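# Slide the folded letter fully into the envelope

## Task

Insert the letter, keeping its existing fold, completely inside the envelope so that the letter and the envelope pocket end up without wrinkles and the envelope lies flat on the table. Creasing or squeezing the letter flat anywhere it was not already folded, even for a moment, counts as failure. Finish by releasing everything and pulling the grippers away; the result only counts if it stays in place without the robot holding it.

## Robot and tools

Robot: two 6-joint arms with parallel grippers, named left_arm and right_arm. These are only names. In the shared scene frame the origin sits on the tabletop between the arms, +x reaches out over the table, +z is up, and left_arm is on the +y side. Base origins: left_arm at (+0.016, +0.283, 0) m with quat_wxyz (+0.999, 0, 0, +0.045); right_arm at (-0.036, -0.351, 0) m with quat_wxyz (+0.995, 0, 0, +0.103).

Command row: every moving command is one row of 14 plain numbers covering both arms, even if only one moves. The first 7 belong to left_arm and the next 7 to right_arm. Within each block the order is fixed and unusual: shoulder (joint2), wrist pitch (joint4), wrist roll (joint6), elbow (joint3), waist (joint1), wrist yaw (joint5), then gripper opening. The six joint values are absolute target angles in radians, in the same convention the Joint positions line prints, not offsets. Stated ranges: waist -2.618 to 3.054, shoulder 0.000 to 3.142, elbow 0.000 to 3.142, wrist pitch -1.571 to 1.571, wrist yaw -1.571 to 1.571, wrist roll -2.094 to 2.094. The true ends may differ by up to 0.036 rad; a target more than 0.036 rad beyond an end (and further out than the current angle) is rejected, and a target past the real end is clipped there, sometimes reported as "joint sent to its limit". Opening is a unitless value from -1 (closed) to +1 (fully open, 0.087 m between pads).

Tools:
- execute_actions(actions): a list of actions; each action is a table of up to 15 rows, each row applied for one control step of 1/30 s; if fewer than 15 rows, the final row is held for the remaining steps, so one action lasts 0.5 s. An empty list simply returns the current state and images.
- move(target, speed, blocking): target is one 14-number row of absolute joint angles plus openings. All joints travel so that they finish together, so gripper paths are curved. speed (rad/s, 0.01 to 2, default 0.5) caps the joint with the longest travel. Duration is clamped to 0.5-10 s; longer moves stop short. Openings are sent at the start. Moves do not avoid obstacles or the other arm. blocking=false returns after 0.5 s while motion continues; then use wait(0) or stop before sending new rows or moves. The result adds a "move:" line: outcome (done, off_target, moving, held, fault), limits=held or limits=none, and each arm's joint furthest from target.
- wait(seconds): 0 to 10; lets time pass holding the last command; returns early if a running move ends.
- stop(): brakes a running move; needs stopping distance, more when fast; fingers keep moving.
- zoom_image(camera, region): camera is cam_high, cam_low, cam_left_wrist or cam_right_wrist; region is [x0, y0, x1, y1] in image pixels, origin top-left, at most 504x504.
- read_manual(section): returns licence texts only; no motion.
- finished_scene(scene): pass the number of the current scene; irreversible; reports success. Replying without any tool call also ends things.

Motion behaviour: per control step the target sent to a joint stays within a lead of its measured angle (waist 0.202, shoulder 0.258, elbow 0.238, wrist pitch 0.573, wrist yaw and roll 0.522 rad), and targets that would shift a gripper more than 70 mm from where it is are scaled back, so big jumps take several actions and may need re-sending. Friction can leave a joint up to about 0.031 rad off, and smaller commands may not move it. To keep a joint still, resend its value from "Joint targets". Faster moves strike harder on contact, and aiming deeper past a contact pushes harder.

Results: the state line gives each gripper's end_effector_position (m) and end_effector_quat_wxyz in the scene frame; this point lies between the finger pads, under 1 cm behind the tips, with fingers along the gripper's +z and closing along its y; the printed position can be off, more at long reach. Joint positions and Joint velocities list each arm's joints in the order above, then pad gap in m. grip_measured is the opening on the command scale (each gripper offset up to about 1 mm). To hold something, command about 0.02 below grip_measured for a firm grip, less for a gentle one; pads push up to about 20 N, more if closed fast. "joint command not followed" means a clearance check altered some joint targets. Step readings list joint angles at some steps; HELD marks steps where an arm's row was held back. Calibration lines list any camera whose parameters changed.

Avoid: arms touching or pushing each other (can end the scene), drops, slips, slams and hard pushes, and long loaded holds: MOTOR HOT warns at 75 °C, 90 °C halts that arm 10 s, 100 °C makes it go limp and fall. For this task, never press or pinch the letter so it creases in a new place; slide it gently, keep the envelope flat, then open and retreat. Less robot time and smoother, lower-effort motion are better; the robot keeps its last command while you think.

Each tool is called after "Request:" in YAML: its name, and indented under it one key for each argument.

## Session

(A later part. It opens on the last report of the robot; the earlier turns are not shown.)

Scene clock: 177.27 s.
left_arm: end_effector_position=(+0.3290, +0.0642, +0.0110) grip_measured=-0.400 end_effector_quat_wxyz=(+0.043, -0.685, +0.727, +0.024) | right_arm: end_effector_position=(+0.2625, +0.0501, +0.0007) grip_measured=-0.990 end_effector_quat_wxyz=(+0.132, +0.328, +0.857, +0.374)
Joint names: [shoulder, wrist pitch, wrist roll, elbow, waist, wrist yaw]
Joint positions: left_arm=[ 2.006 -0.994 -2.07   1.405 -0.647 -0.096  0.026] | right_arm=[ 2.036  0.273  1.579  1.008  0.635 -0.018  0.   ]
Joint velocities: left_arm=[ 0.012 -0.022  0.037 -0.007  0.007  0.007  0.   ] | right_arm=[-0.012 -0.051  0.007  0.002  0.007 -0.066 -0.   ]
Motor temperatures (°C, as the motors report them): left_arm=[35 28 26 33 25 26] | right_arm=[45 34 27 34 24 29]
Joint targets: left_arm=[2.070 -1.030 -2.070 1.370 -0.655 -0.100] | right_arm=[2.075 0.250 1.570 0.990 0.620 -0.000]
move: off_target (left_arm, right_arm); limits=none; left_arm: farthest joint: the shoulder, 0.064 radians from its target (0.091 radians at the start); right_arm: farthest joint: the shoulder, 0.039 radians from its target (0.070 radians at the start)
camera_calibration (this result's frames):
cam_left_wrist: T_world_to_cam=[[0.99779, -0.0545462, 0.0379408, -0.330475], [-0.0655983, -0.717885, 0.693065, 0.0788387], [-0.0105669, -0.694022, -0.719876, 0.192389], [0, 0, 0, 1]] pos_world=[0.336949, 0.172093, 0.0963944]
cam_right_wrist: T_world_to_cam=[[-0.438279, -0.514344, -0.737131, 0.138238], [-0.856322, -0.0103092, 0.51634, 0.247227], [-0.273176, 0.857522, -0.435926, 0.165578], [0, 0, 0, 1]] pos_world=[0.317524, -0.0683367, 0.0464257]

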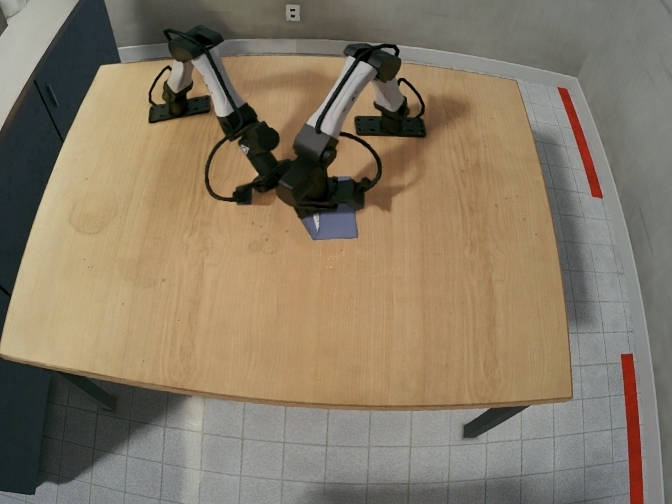

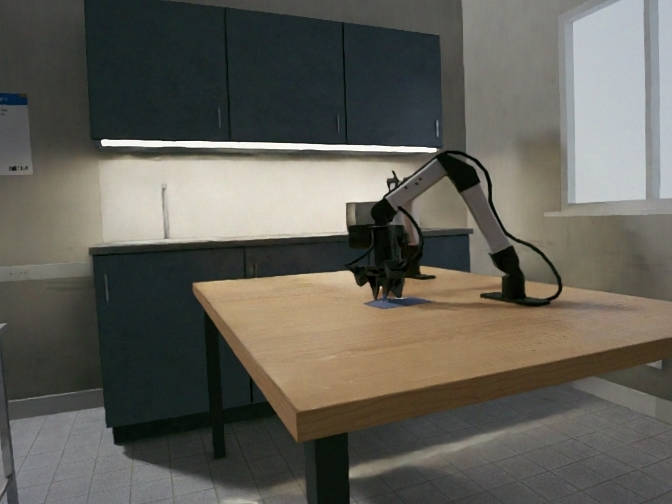

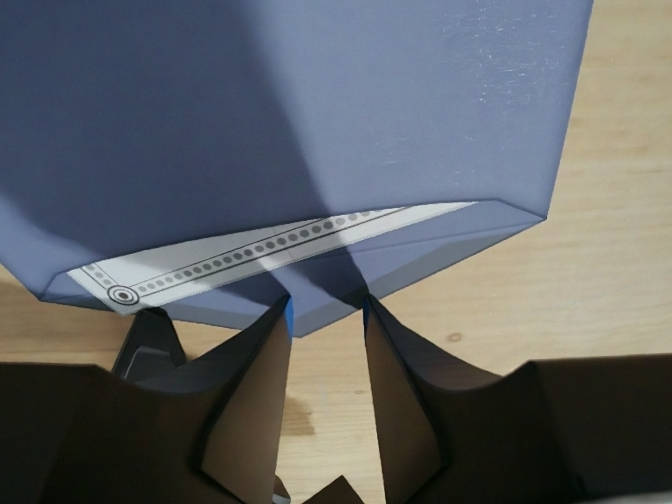

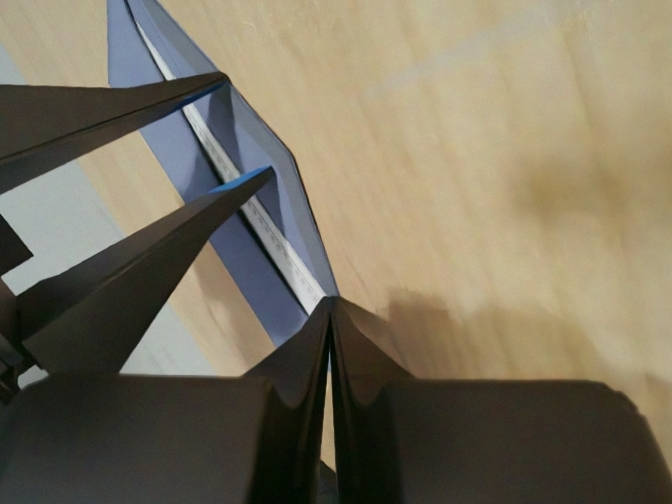

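Request:
move:
  target: [2.1,-1.03,-2.07,1.35,-0.655,-0.10,-0.4, 2.14,0.25,1.57,1.09,0.67,0,-1]
  speed: 0.03

Scene clock: 181.00 s.
left_arm: end_effector_position=(+0.3287, +0.0643, +0.0103) grip_measured=-0.400 end_effector_quat_wxyz=(+0.043, -0.685, +0.727, +0.025) | right_arm: end_effector_position=(+0.2688, +0.0710, +0.0007) grip_measured=-0.990 end_effector_quat_wxyz=(+0.134, +0.318, +0.855, +0.387)
Joint names: [shoulder, wrist pitch, wrist roll, elbow, waist, wrist yaw]
Joint positions: left_arm=[ 2.009 -0.994 -2.07   1.405 -0.647 -0.095  0.026] | right_arm=[ 2.094  0.286  1.579  1.081  0.654 -0.016  0.   ]
Joint velocities: left_arm=[ 0.022  0.066 -0.095  0.017 -0.002 -0.022  0.001] | right_arm=[-0.002  0.037 -0.022 -0.007  0.002  0.022  0.   ]
Motor temperatures (°C, as the motors report them): left_arm=[35 28 26 32 25 26] | right_arm=[45 34 27 34 25 29]
Joint targets: left_arm=[2.100 -1.030 -2.070 1.350 -0.655 -0.100] | right_arm=[2.140 0.250 1.570 1.090 0.670 0.000]
move: off_target (left_arm, right_arm); limits=none; left_arm: farthest joint: the shoulder, 0.091 radians from its target (0.094 radians at the start); right_arm: farthest joint: the shoulder, 0.046 radians from its target (0.104 radians at the start)
camera_calibration (this result's frames):
cam_left_wrist: T_world_to_cam=[[0.997889, -0.0545546, 0.0352356, -0.330125], [-0.0637347, -0.718417, 0.692687, 0.0787765], [-0.0124754, -0.69347, -0.720377, 0.192489], [0, 0, 0, 1]] pos_world=[0.336851, 0.17207, 0.0957293]
cam_right_wrist: T_world_to_cam=[[-0.415397, -0.507171, -0.755131, 0.145116], [-0.865603, -0.0347732, 0.499522, 0.257047], [-0.279601, 0.861144, -0.424564, 0.150805], [0, 0, 0, 1]] pos_world=[0.324946, -0.0473275, 0.0452075]

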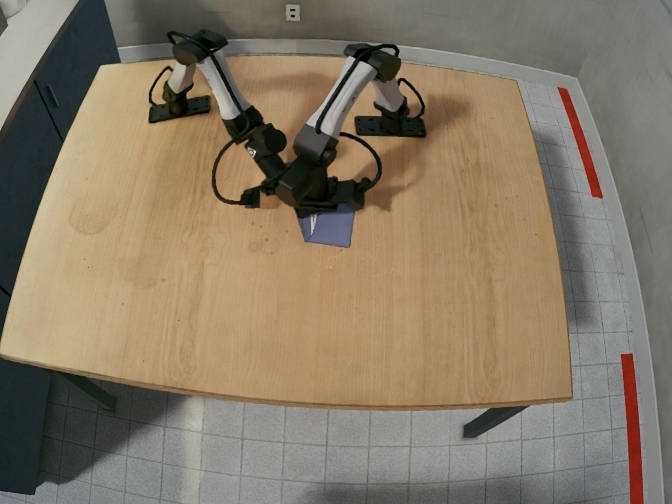

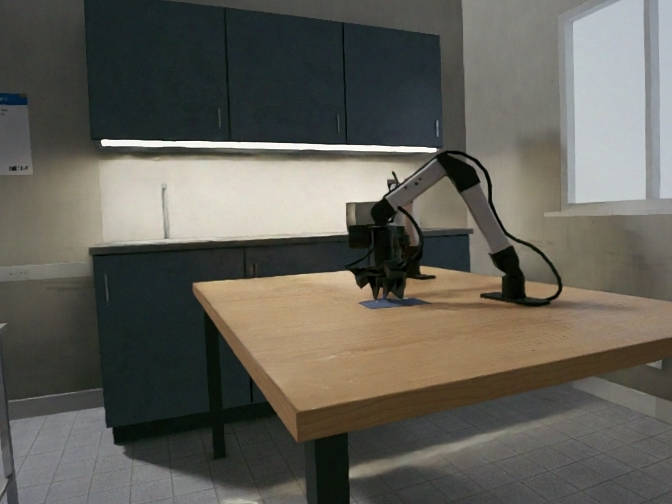

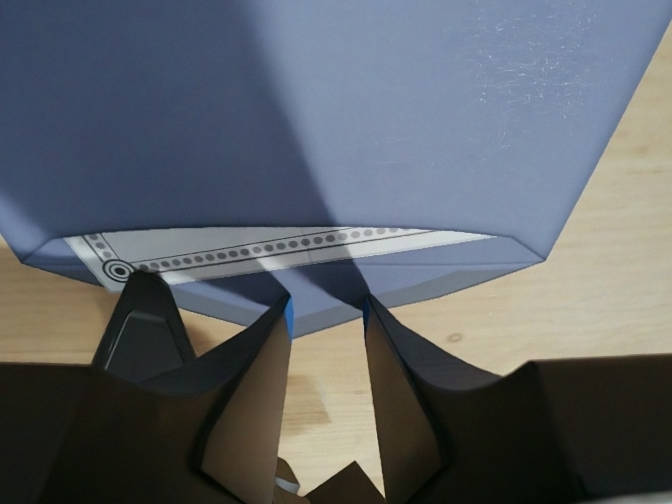

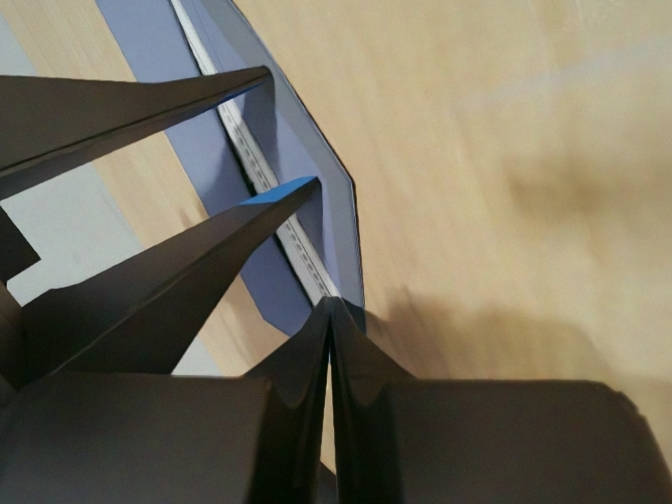

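Request:
move:
  target: [1.93,-1.0,-2.0,1.38,-0.67,-0.10,1, 2.03,0.28,1.57,1.04,0.615,0,-1]
  speed: 0.12

Request:
move:
  target: [1.79,-0.92,-1.95,1.17,-0.71,-0.10,1, 2.11,0.25,1.57,1.04,0.615,0,-1]
  speed: 0.12

Scene clock: 182.53 s.
left_arm: end_effector_position=(+0.3357, +0.0577, +0.0328) grip_measured=+0.994 end_effector_quat_wxyz=(+0.060, -0.662, +0.747, -0.012) | right_arm: end_effector_position=(+0.2749, +0.0613, +0.0123) grip_measured=-0.990 end_effector_quat_wxyz=(+0.140, +0.326, +0.849, +0.391)
Joint names: [shoulder, wrist pitch, wrist roll, elbow, waist, wrist yaw]
Joint positions: left_arm=[ 1.949 -0.973 -2.015  1.407 -0.655 -0.108  0.087] | right_arm=[ 2.052  0.279  1.578  1.058  0.632 -0.017  0.   ]
Joint velocities: left_arm=[-0.007  0.037 -0.007 -0.012  0.007 -0.051 -0.   ] | right_arm=[-0.007 -0.022  0.081  0.002 -0.022 -0.066  0.   ]
Motor temperatures (°C, as the motors report them): left_arm=[36 28 26 32 25 26] | right_arm=[45 34 27 34 25 29]
Joint targets: left_arm=[1.930 -1.000 -2.000 1.380 -0.670 -0.100] | right_arm=[2.030 0.280 1.570 1.040 0.615 -0.000]
move: off_target (left_arm, right_arm); limits=none; left_arm: farthest joint: the elbow, 0.027 radians from its target (0.025 radians at the start); right_arm: farthest joint: the shoulder, 0.022 radians from its target (0.064 radians at the start)
camera_calibration (this result's frames):
cam_left_wrist: T_world_to_cam=[[0.987152, -0.115207, 0.110722, -0.333603], [-0.159715, -0.690677, 0.705305, 0.0890792], [-0.00478276, -0.713927, -0.700203, 0.202126], [0, 0, 0, 1]] pos_world=[0.34451, 0.167395, 0.115639]
cam_right_wrist: T_world_to_cam=[[-0.418677, -0.491205, -0.763824, 0.151512], [-0.870593, -0.0222381, 0.491501, 0.256905], [-0.258414, 0.87076, -0.418329, 0.159342], [0, 0, 0, 1]] pos_world=[0.32827, -0.0586123, 0.0561172]

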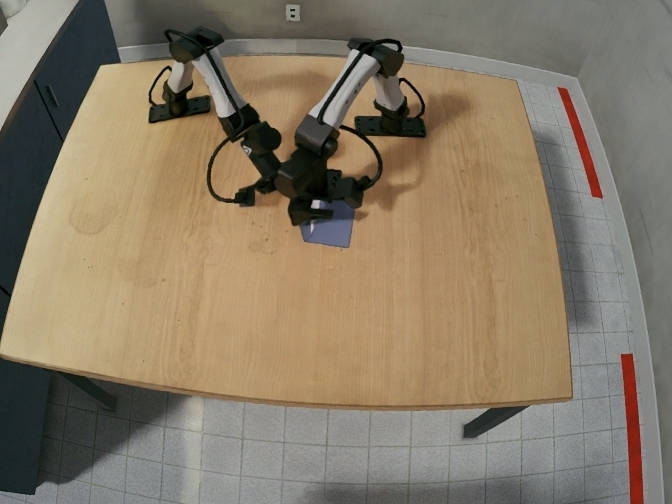

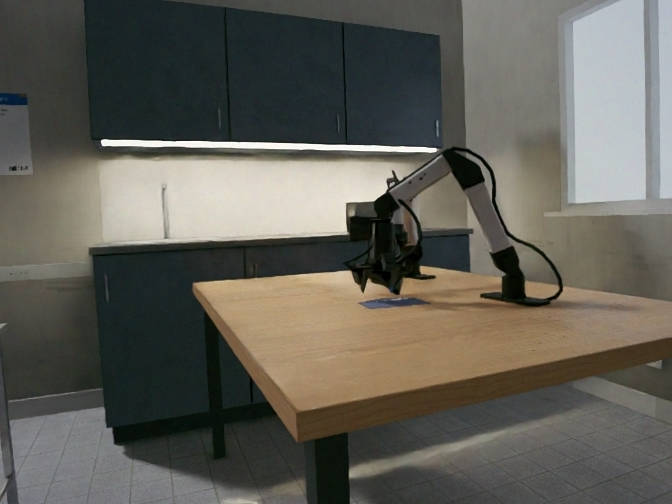

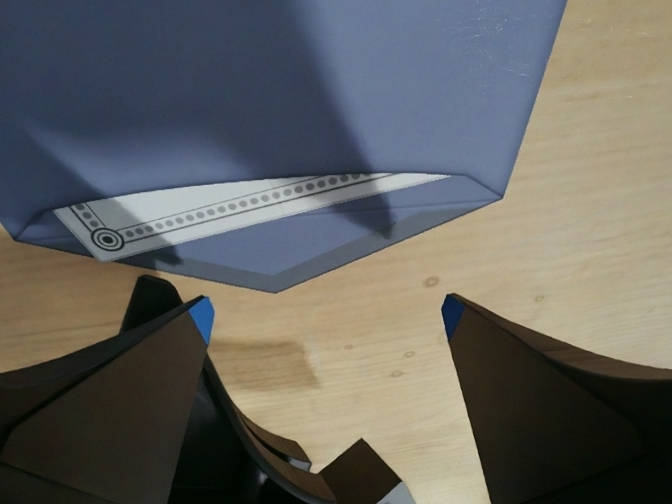

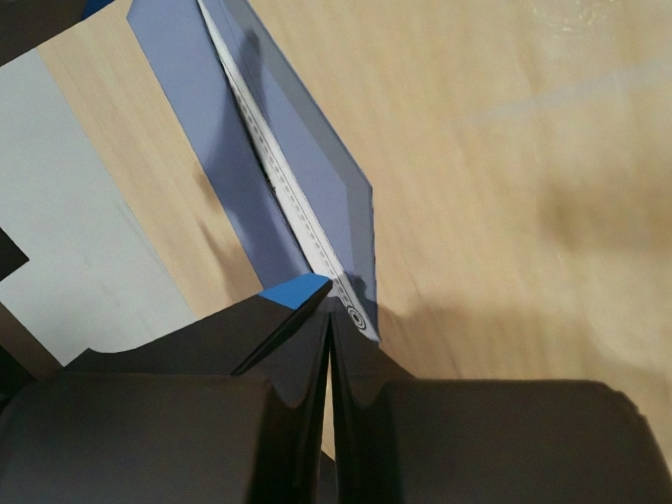

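Scene clock: 184.90 s.
left_arm: end_effector_position=(+0.3099, +0.0654, +0.0340) grip_measured=+0.994 end_effector_quat_wxyz=(+0.083, -0.635, +0.767, -0.041) | right_arm: end_effector_position=(+0.2673, +0.0598, +0.0007) grip_measured=-0.990 end_effector_quat_wxyz=(+0.122, +0.323, +0.858, +0.379)
Joint names: [shoulder, wrist pitch, wrist roll, elbow, waist, wrist yaw]
Joint positions: left_arm=[ 1.802 -0.85  -1.973  1.207 -0.687 -0.136  0.087] | right_arm=[ 2.069  0.258  1.578  1.058  0.632 -0.044  0.   ]
Joint velocities: left_arm=[ 0.002  0.007 -0.007  0.022 -0.007  0.007 -0.001] | right_arm=[ 0.002 -0.037  0.022 -0.007 -0.002  0.051 -0.   ]
Motor temperatures (°C, as the motors report them): left_arm=[36 28 26 32 25 26] | right_arm=[45 34 27 34 25 29]
Joint targets: left_arm=[1.790 -0.920 -1.950 1.170 -0.710 -0.100] | right_arm=[2.110 0.250 1.570 1.040 0.615 0.000]
move: off_target (left_arm, right_arm); limits=none; left_arm: farthest joint: the wrist pitch, 0.070 radians from its target (0.053 radians at the start); right_arm: farthest joint: the wrist yaw, 0.044 radians from its target (0.017 radians at the start)
camera_calibration (this result's frames):
cam_left_wrist: T_world_to_cam=[[0.966211, -0.182436, 0.182082, -0.298907], [-0.257699, -0.669125, 0.697039, 0.118662], [-0.0053297, -0.720409, -0.693529, 0.208721], [0, 0, 0, 1]] pos_world=[0.320498, 0.175232, 0.116468]
cam_right_wrist: T_world_to_cam=[[-0.437591, -0.512272, -0.73898, 0.145011], [-0.85044, -0.0311012, 0.525152, 0.251047], [-0.292004, 0.85826, -0.422047, 0.163578], [0, 0, 0, 1]] pos_world=[0.324721, -0.0582998, 0.04436]

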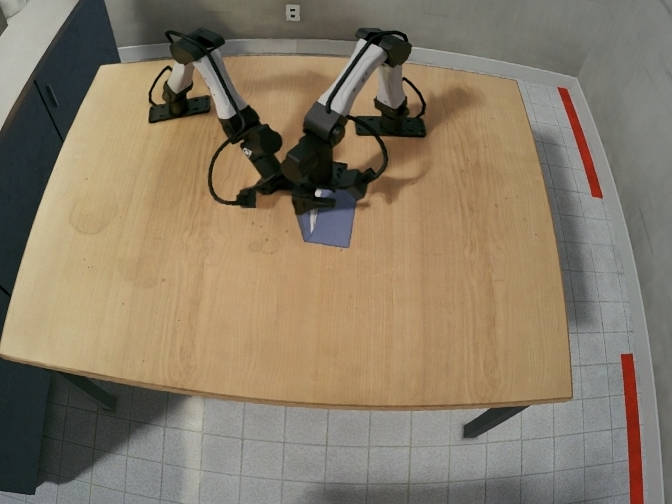

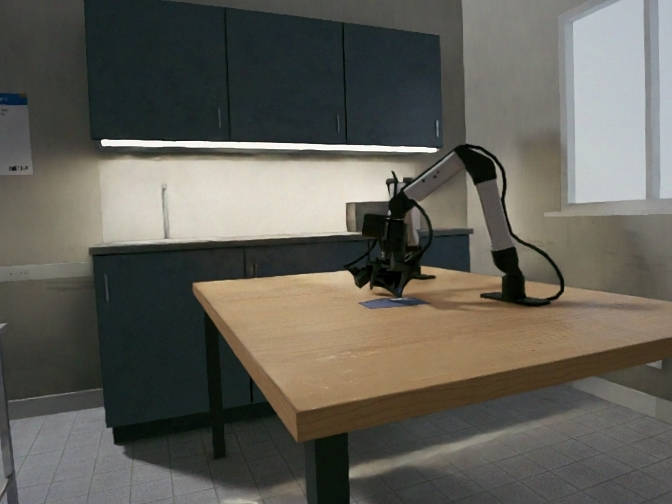

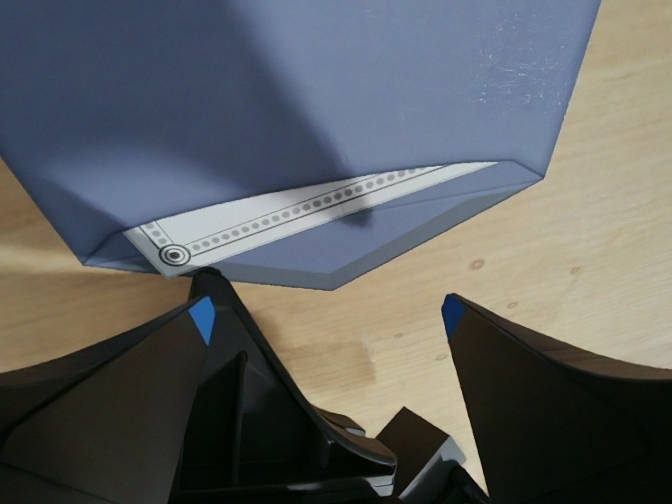

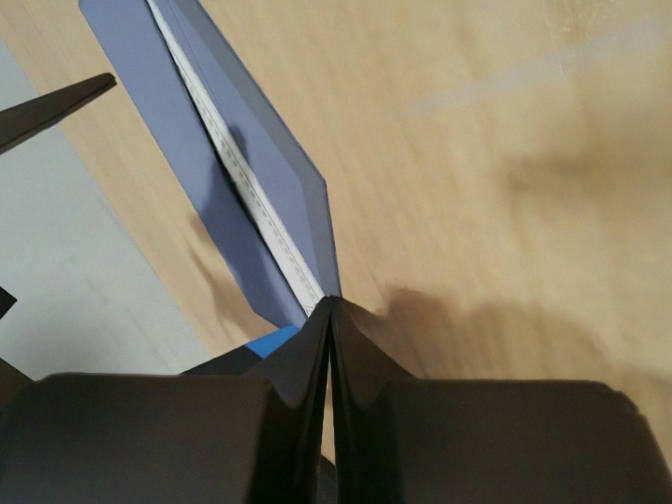

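Request:
move:
  target: [1.74,-0.92,-1.9,1.17,-0.68,-0.10,1, 1.93,0.28,1.57,0.9,0.56,0,-1]
  speed: 0.1

Request:
move:
  target: [1.82,-0.93,-1.9,1.16,-0.68,-0.10,1, 1.93,0.28,1.57,0.9,0.56,0,-1]
  speed: 0.08

Scene clock: 187.03 s.
left_arm: end_effector_position=(+0.2900, +0.0715, +0.0407) grip_measured=+0.994 end_effector_quat_wxyz=(+0.065, -0.610, +0.789, -0.027) | right_arm: end_effector_position=(+0.2718, +0.0125, +0.0046) grip_measured=-0.990 end_effector_quat_wxyz=(+0.144, +0.357, +0.849, +0.362)
Joint names: [shoulder, wrist pitch, wrist roll, elbow, waist, wrist yaw]
Joint positions: left_arm=[ 1.76  -0.909 -1.909  1.19  -0.687 -0.107  0.087] | right_arm=[ 1.955  0.266  1.578  0.918  0.569 -0.014  0.   ]
Joint velocities: left_arm=[ 0.002 -0.022 -0.022 -0.002 -0.017 -0.022 -0.001] | right_arm=[ 0.012 -0.037 -0.066  0.002  0.002 -0.081  0.001]
Motor temperatures (°C, as the motors report them): left_arm=[37 28 26 32 25 26] | right_arm=[46 34 27 34 25 29]
Joint targets: left_arm=[1.740 -0.920 -1.900 1.170 -0.680 -0.100] | right_arm=[1.930 0.280 1.570 0.900 0.560 0.000]
move: off_target (right_arm); limits=none; left_arm: farthest joint: the shoulder, 0.020 radians from its target (0.062 radians at the start); right_arm: farthest joint: the shoulder, 0.025 radians from its target (0.139 radians at the start)
camera_calibration (this result's frames):
cam_left_wrist: T_world_to_cam=[[0.959437, -0.247341, 0.135286, -0.271333], [-0.268571, -0.655964, 0.705395, 0.11486], [-0.0857303, -0.713116, -0.695785, 0.240595], [0, 0, 0, 1]] pos_world=[0.311802, 0.179804, 0.123088]
cam_right_wrist: T_world_to_cam=[[-0.478334, -0.493847, -0.726162, 0.136422], [-0.850576, 0.054853, 0.522984, 0.250327], [-0.218442, 0.867817, -0.446293, 0.187041], [0, 0, 0, 1]] pos_world=[0.319035, -0.108677, 0.0516228]

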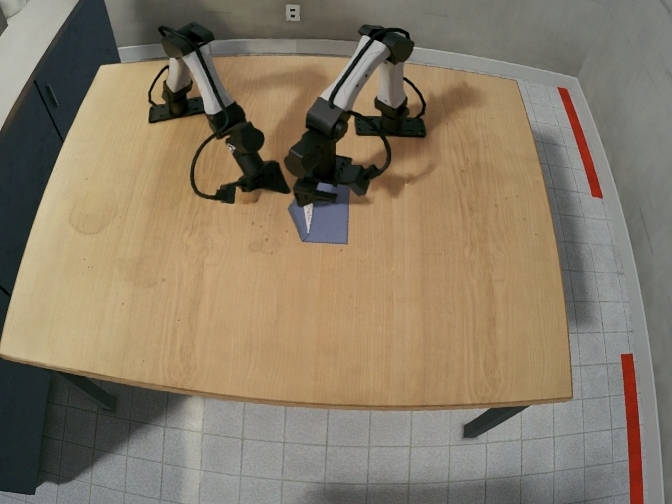

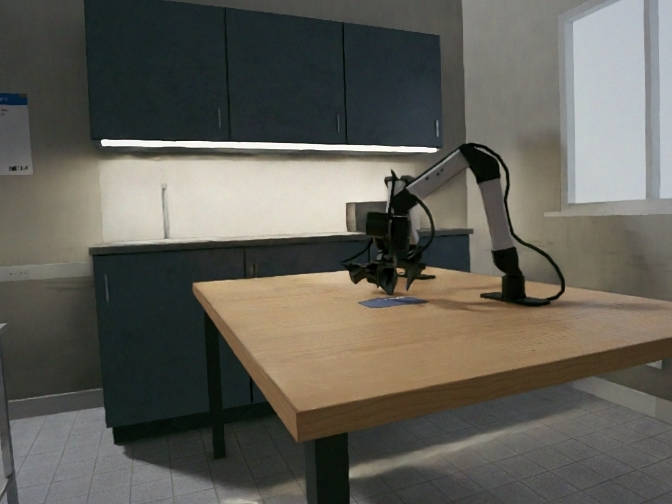

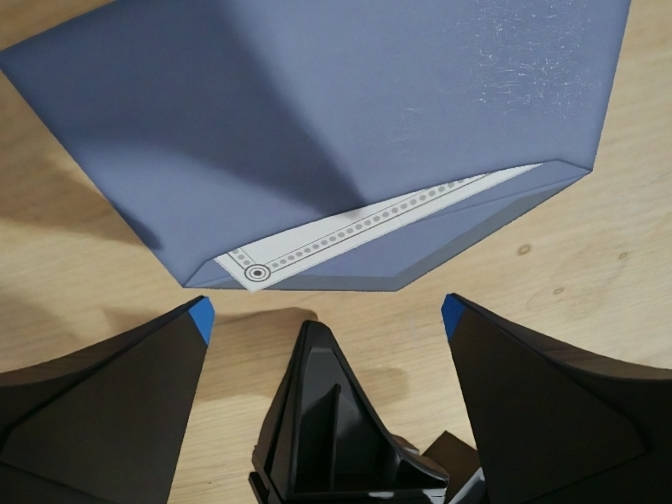

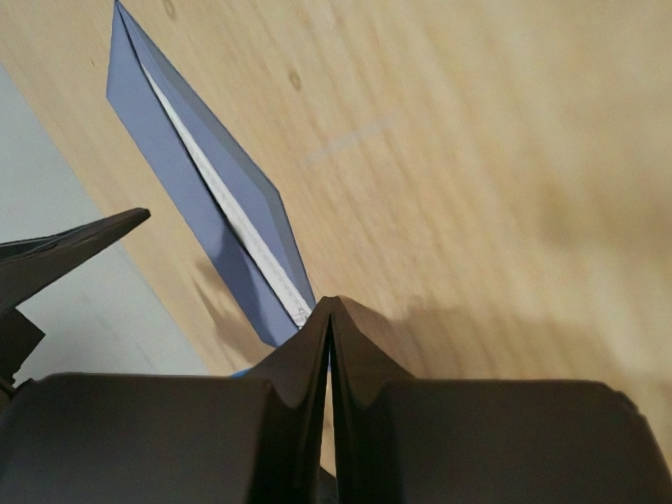

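Scene clock: 188.17 s.
left_arm: end_effector_position=(+0.2812, +0.0775, +0.0223) grip_measured=+0.994 end_effector_quat_wxyz=(+0.054, -0.609, +0.791, +0.006) | right_arm: end_effector_position=(+0.2718, +0.0125, +0.0046) grip_measured=-0.990 end_effector_quat_wxyz=(+0.144, +0.357, +0.849, +0.362)
Joint names: [shoulder, wrist pitch, wrist roll, elbow, waist, wrist yaw]
Joint positions: left_arm=[ 1.807 -0.92  -1.909  1.179 -0.687 -0.107  0.087] | right_arm=[ 1.955  0.266  1.578  0.918  0.569 -0.014  0.   ]
Joint velocities: left_arm=[-0.002 -0.022 -0.051 -0.017  0.002 -0.007  0.001] | right_arm=[ 0.002  0.007 -0.037 -0.017  0.002 -0.007 -0.001]
Motor temperatures (°C, as the motors report them): left_arm=[37 28 26 32 25 26] | right_arm=[46 35 27 34 25 29]
Joint targets: left_arm=[1.820 -0.930 -1.900 1.160 -0.680 -0.100] | right_arm=[1.930 0.280 1.570 0.900 0.560 -0.000]
move: off_target (right_arm); limits=none; left_arm: farthest joint: the elbow, 0.019 radians from its target (0.030 radians at the start); right_arm: farthest joint: the shoulder, 0.025 radians from its target (0.025 radians at the start)
camera_calibration (this result's frames):
cam_left_wrist: T_world_to_cam=[[0.965289, -0.251758, 0.0695384, -0.258726], [-0.228222, -0.683545, 0.693312, 0.120527], [-0.127014, -0.685116, -0.717275, 0.241175], [0, 0, 0, 1]] pos_world=[0.307885, 0.182482, 0.107417]
cam_right_wrist: T_world_to_cam=[[-0.478334, -0.493847, -0.726162, 0.136422], [-0.850576, 0.054853, 0.522984, 0.250327], [-0.218442, 0.867817, -0.446293, 0.187041], [0, 0, 0, 1]] pos_world=[0.319035, -0.108677, 0.0516228]

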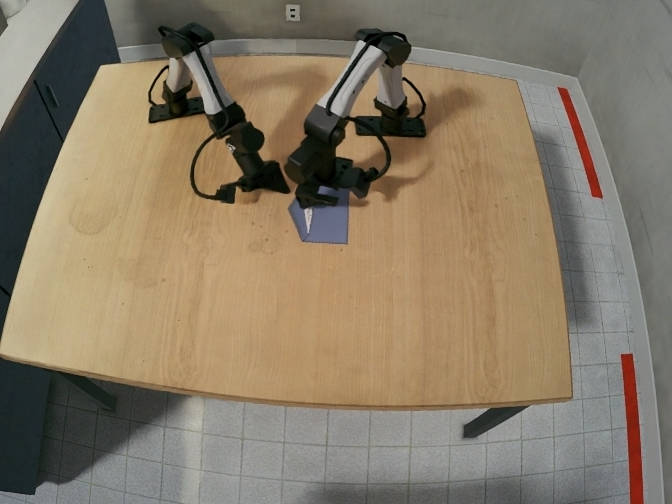

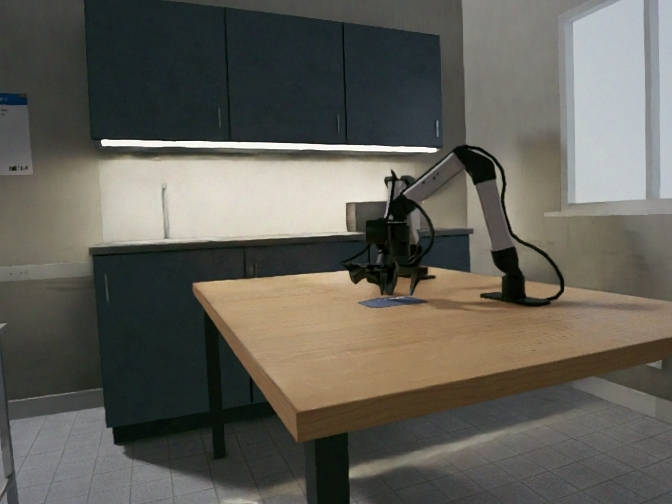

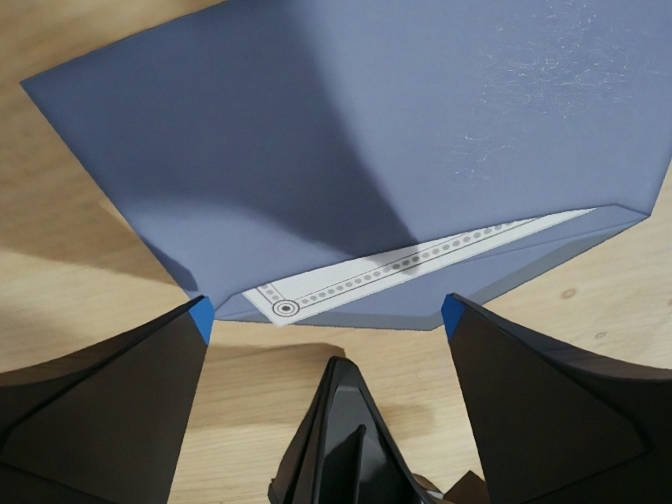

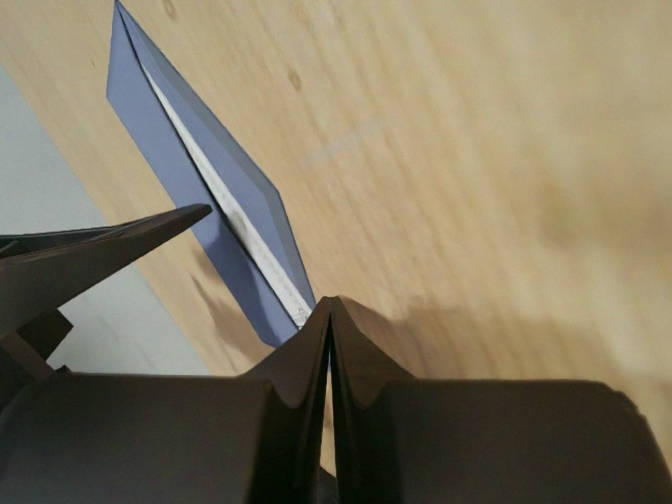

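Request:
move:
  target: [1.91,-0.92,-1.78,1.15,-0.69,-0.08,1, 2.0,0.28,1.57,1.0,0.6,0,-1]
  speed: 0.07

Request:
move:
  target: [1.91,-0.92,-1.78,1.15,-0.69,-0.08,1, 2.06,0.25,1.57,0.98,0.6,0,-1]
  speed: 0.07

Scene clock: 190.60 s.
left_arm: end_effector_position=(+0.2744, +0.0763, +0.0114) grip_measured=+0.994 end_effector_quat_wxyz=(+0.040, -0.562, +0.826, +0.017) | right_arm: end_effector_position=(+0.2770, +0.0319, +0.0147) grip_measured=-0.990 end_effector_quat_wxyz=(+0.146, +0.346, +0.846, +0.379)
Joint names: [shoulder, wrist pitch, wrist roll, elbow, waist, wrist yaw]
Joint positions: left_arm=[ 1.844 -0.908 -1.793  1.179 -0.687 -0.087  0.087] | right_arm=[ 1.981  0.267  1.578  0.978  0.59  -0.014  0.   ]
Joint velocities: left_arm=[ 0.012  0.066 -0.007 -0.002 -0.002  0.066  0.001] | right_arm=[-0.012  0.022 -0.081  0.002 -0.012  0.037  0.   ]
Motor temperatures (°C, as the motors report them): left_arm=[36 28 26 32 25 26] | right_arm=[46 35 27 35 25 29]
Joint targets: left_arm=[1.910 -0.920 -1.780 1.150 -0.690 -0.080] | right_arm=[2.000 0.280 1.570 1.000 0.600 -0.000]
move: off_target (left_arm, right_arm); limits=none; left_arm: farthest joint: the shoulder, 0.066 radians from its target (0.103 radians at the start); right_arm: farthest joint: the elbow, 0.022 radians from its target (0.082 radians at the start)
camera_calibration (this result's frames):
cam_left_wrist: T_world_to_cam=[[0.932029, -0.361062, 0.0309346, -0.233797], [-0.277901, -0.657347, 0.700476, 0.137205], [-0.23258, -0.66146, -0.713005, 0.258784], [0, 0, 0, 1]] pos_world=[0.316223, 0.176952, 0.095638]
cam_right_wrist: T_world_to_cam=[[-0.449743, -0.484877, -0.750083, 0.147976], [-0.864249, 0.0243189, 0.502476, 0.253518], [-0.225398, 0.874244, -0.429992, 0.17739], [0, 0, 0, 1]] pos_world=[0.325637, -0.0894968, 0.0598836]

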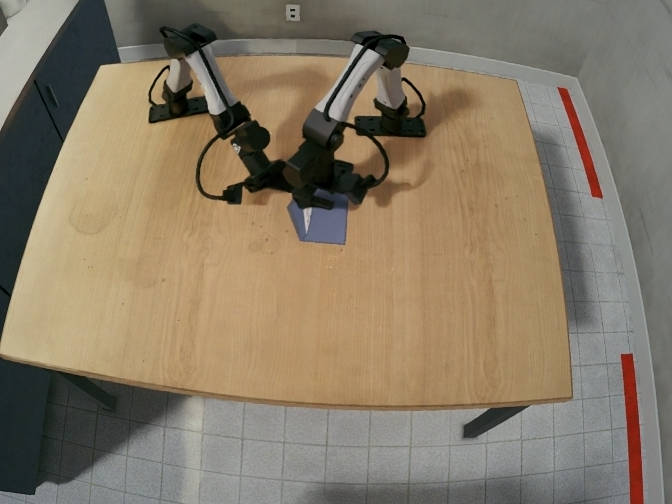

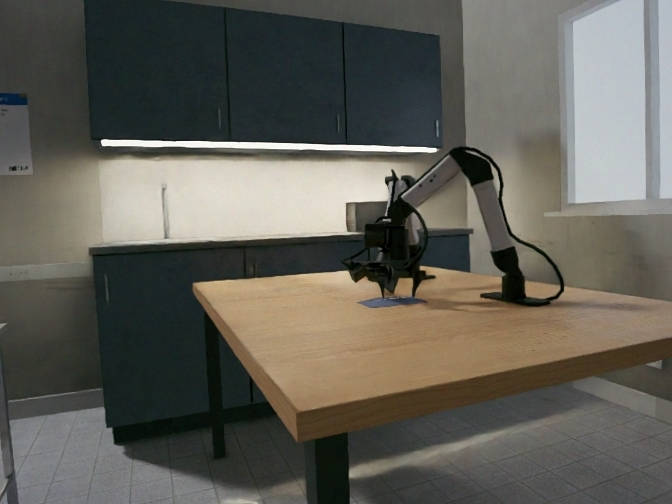

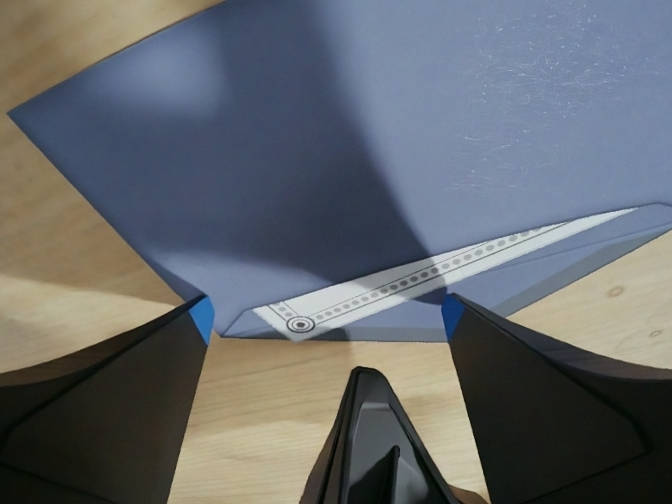

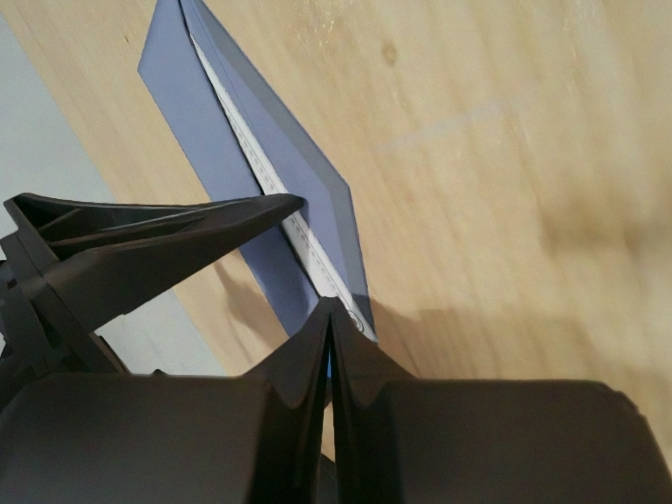

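Scene clock: 192.10 s.
left_arm: end_effector_position=(+0.2744, +0.0759, +0.0115) grip_measured=+0.994 end_effector_quat_wxyz=(+0.040, -0.561, +0.827, +0.016) | right_arm: end_effector_position=(+0.2755, +0.0303, +0.0003) grip_measured=-0.990 end_effector_quat_wxyz=(+0.142, +0.348, +0.851, +0.368)
Joint names: [shoulder, wrist pitch, wrist roll, elbow, waist, wrist yaw]
Joint positions: left_arm=[ 1.844 -0.908 -1.79   1.18  -0.687 -0.086  0.087] | right_arm=[ 2.014  0.275  1.578  0.978  0.59  -0.014  0.   ]
Joint velocities: left_arm=[-0.017  0.051  0.037 -0.002  0.002  0.037  0.001] | right_arm=[ 0.012 -0.022  0.037 -0.002 -0.012 -0.022 -0.   ]
Motor temperatures (°C, as the motors report them): left_arm=[36 28 26 32 25 26] | right_arm=[46 35 27 35 25 29]
Joint targets: left_arm=[1.910 -0.920 -1.780 1.150 -0.690 -0.080] | right_arm=[2.060 0.250 1.570 0.980 0.600 0.000]
move: off_target (left_arm, right_arm); limits=none; left_arm: farthest joint: the shoulder, 0.066 radians from its target (0.066 radians at the start); right_arm: farthest joint: the shoulder, 0.046 radians from its target (0.079 radians at the start)
camera_calibration (this result's frames):
cam_left_wrist: T_world_to_cam=[[0.930666, -0.364552, 0.0310122, -0.233356], [-0.28004, -0.655229, 0.701608, 0.137313], [-0.235453, -0.661647, -0.711888, 0.259371], [0, 0, 0, 1]] pos_world=[0.316699, 0.176513, 0.0955407]
cam_right_wrist: T_world_to_cam=[[-0.463278, -0.498163, -0.732944, 0.13989], [-0.855021, 0.0337607, 0.517494, 0.256607], [-0.233052, 0.866426, -0.44158, 0.174594], [0, 0, 0, 1]] pos_world=[0.324901, -0.0902481, 0.0468365]

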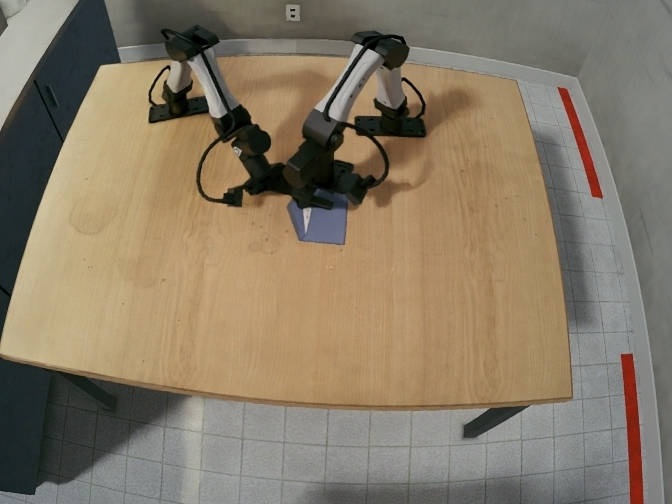

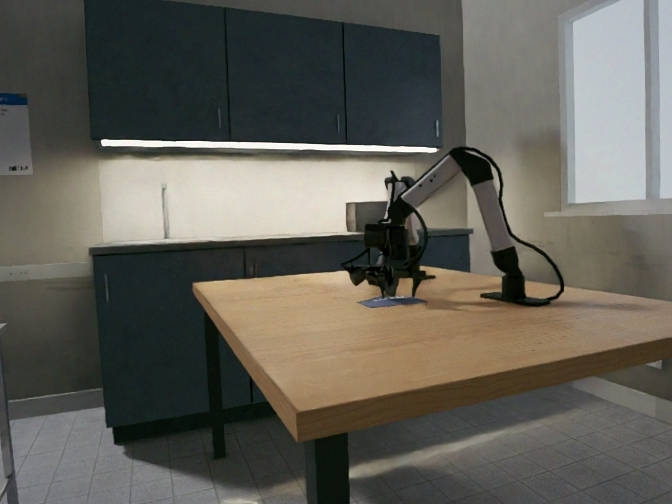

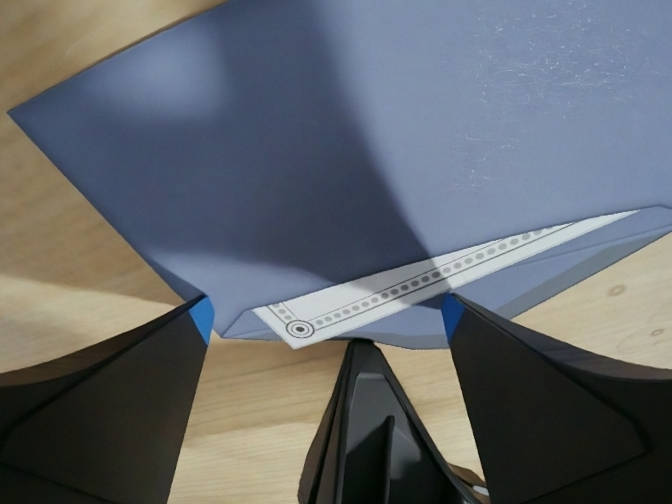

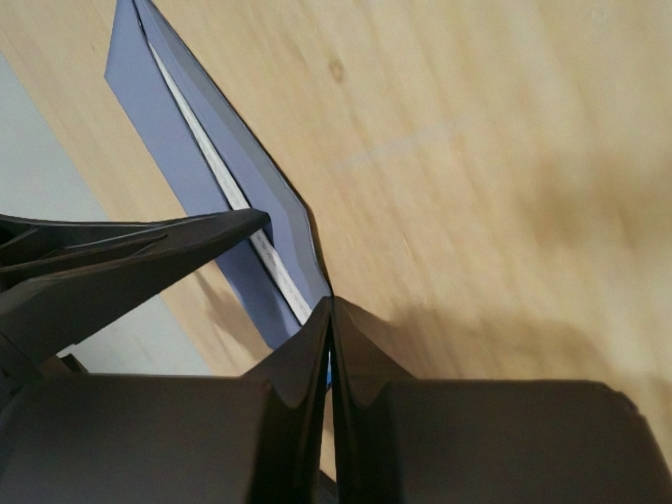

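Request:
move:
  target: [1.93,-0.92,-1.79,1.14,-0.69,-0.08,1, 2.135,0.25,1.57,1.085,0.65,0,-1]
  speed: 0.03

Scene clock: 196.40 s.
left_arm: end_effector_position=(+0.2741, +0.0759, +0.0107) grip_measured=+0.994 end_effector_quat_wxyz=(+0.039, -0.561, +0.827, +0.018) | right_arm: end_effector_position=(+0.2822, +0.0591, +0.0006) grip_measured=-0.990 end_effector_quat_wxyz=(+0.148, +0.334, +0.850, +0.380)
Joint names: [shoulder, wrist pitch, wrist roll, elbow, waist, wrist yaw]
Joint positions: left_arm=[ 1.847 -0.909 -1.79   1.181 -0.687 -0.085  0.087] | right_arm=[2.087 0.282 1.578 1.075 0.626 0.005 0.   ]
Joint velocities: left_arm=[ 0.002 -0.007  0.022 -0.012  0.012  0.037 -0.   ] | right_arm=[-0.007 -0.007  0.037 -0.012 -0.007 -0.037 -0.001]
Motor temperatures (°C, as the motors report them): left_arm=[36 28 26 32 25 26] | right_arm=[46 35 27 35 25 29]
Joint targets: left_arm=[1.930 -0.920 -1.790 1.140 -0.690 -0.080] | right_arm=[2.135 0.250 1.570 1.085 0.650 -0.000]
move: off_target (left_arm, right_arm); limits=none; left_arm: farthest joint: the shoulder, 0.083 radians from its target (0.086 radians at the start); right_arm: farthest joint: the shoulder, 0.048 radians from its target (0.121 radians at the start)
camera_calibration (this result's frames):
cam_left_wrist: T_world_to_cam=[[0.930763, -0.364588, 0.0274967, -0.232967], [-0.277746, -0.656143, 0.701665, 0.137232], [-0.237777, -0.660721, -0.711976, 0.259368], [0, 0, 0, 1]] pos_world=[0.316625, 0.176476, 0.0947794]
cam_right_wrist: T_world_to_cam=[[-0.429645, -0.498194, -0.753132, 0.148036], [-0.870802, 0.00786354, 0.491571, 0.267185], [-0.238976, 0.86703, -0.437207, 0.152964], [0, 0, 0, 1]] pos_world=[0.332823, -0.0609749, 0.0470275]

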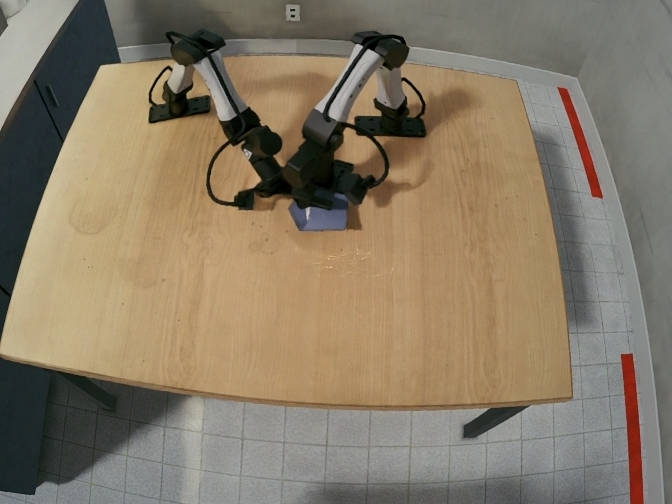

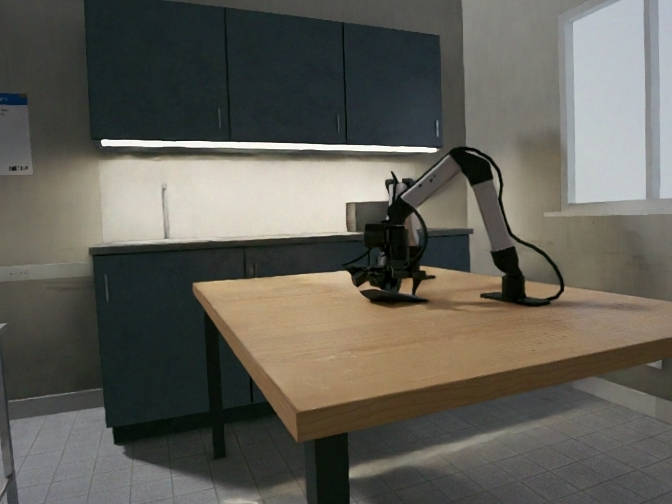

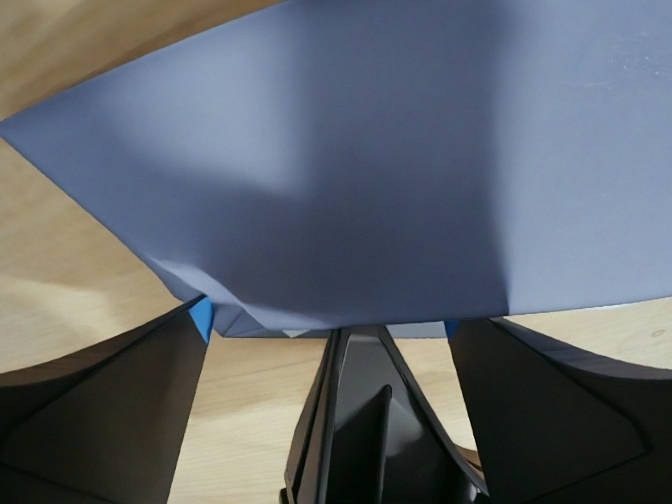

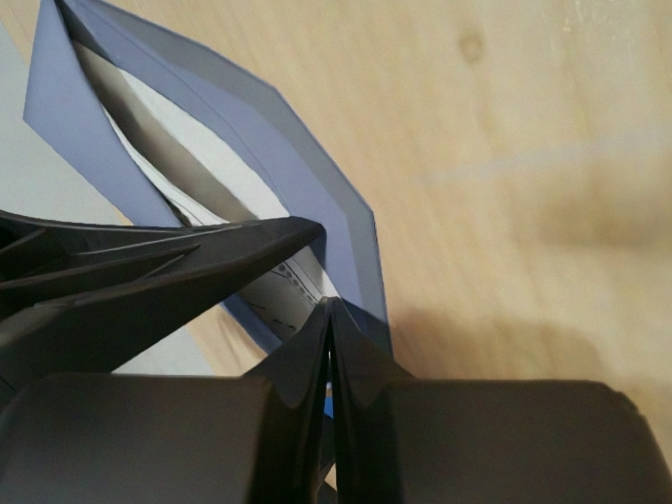

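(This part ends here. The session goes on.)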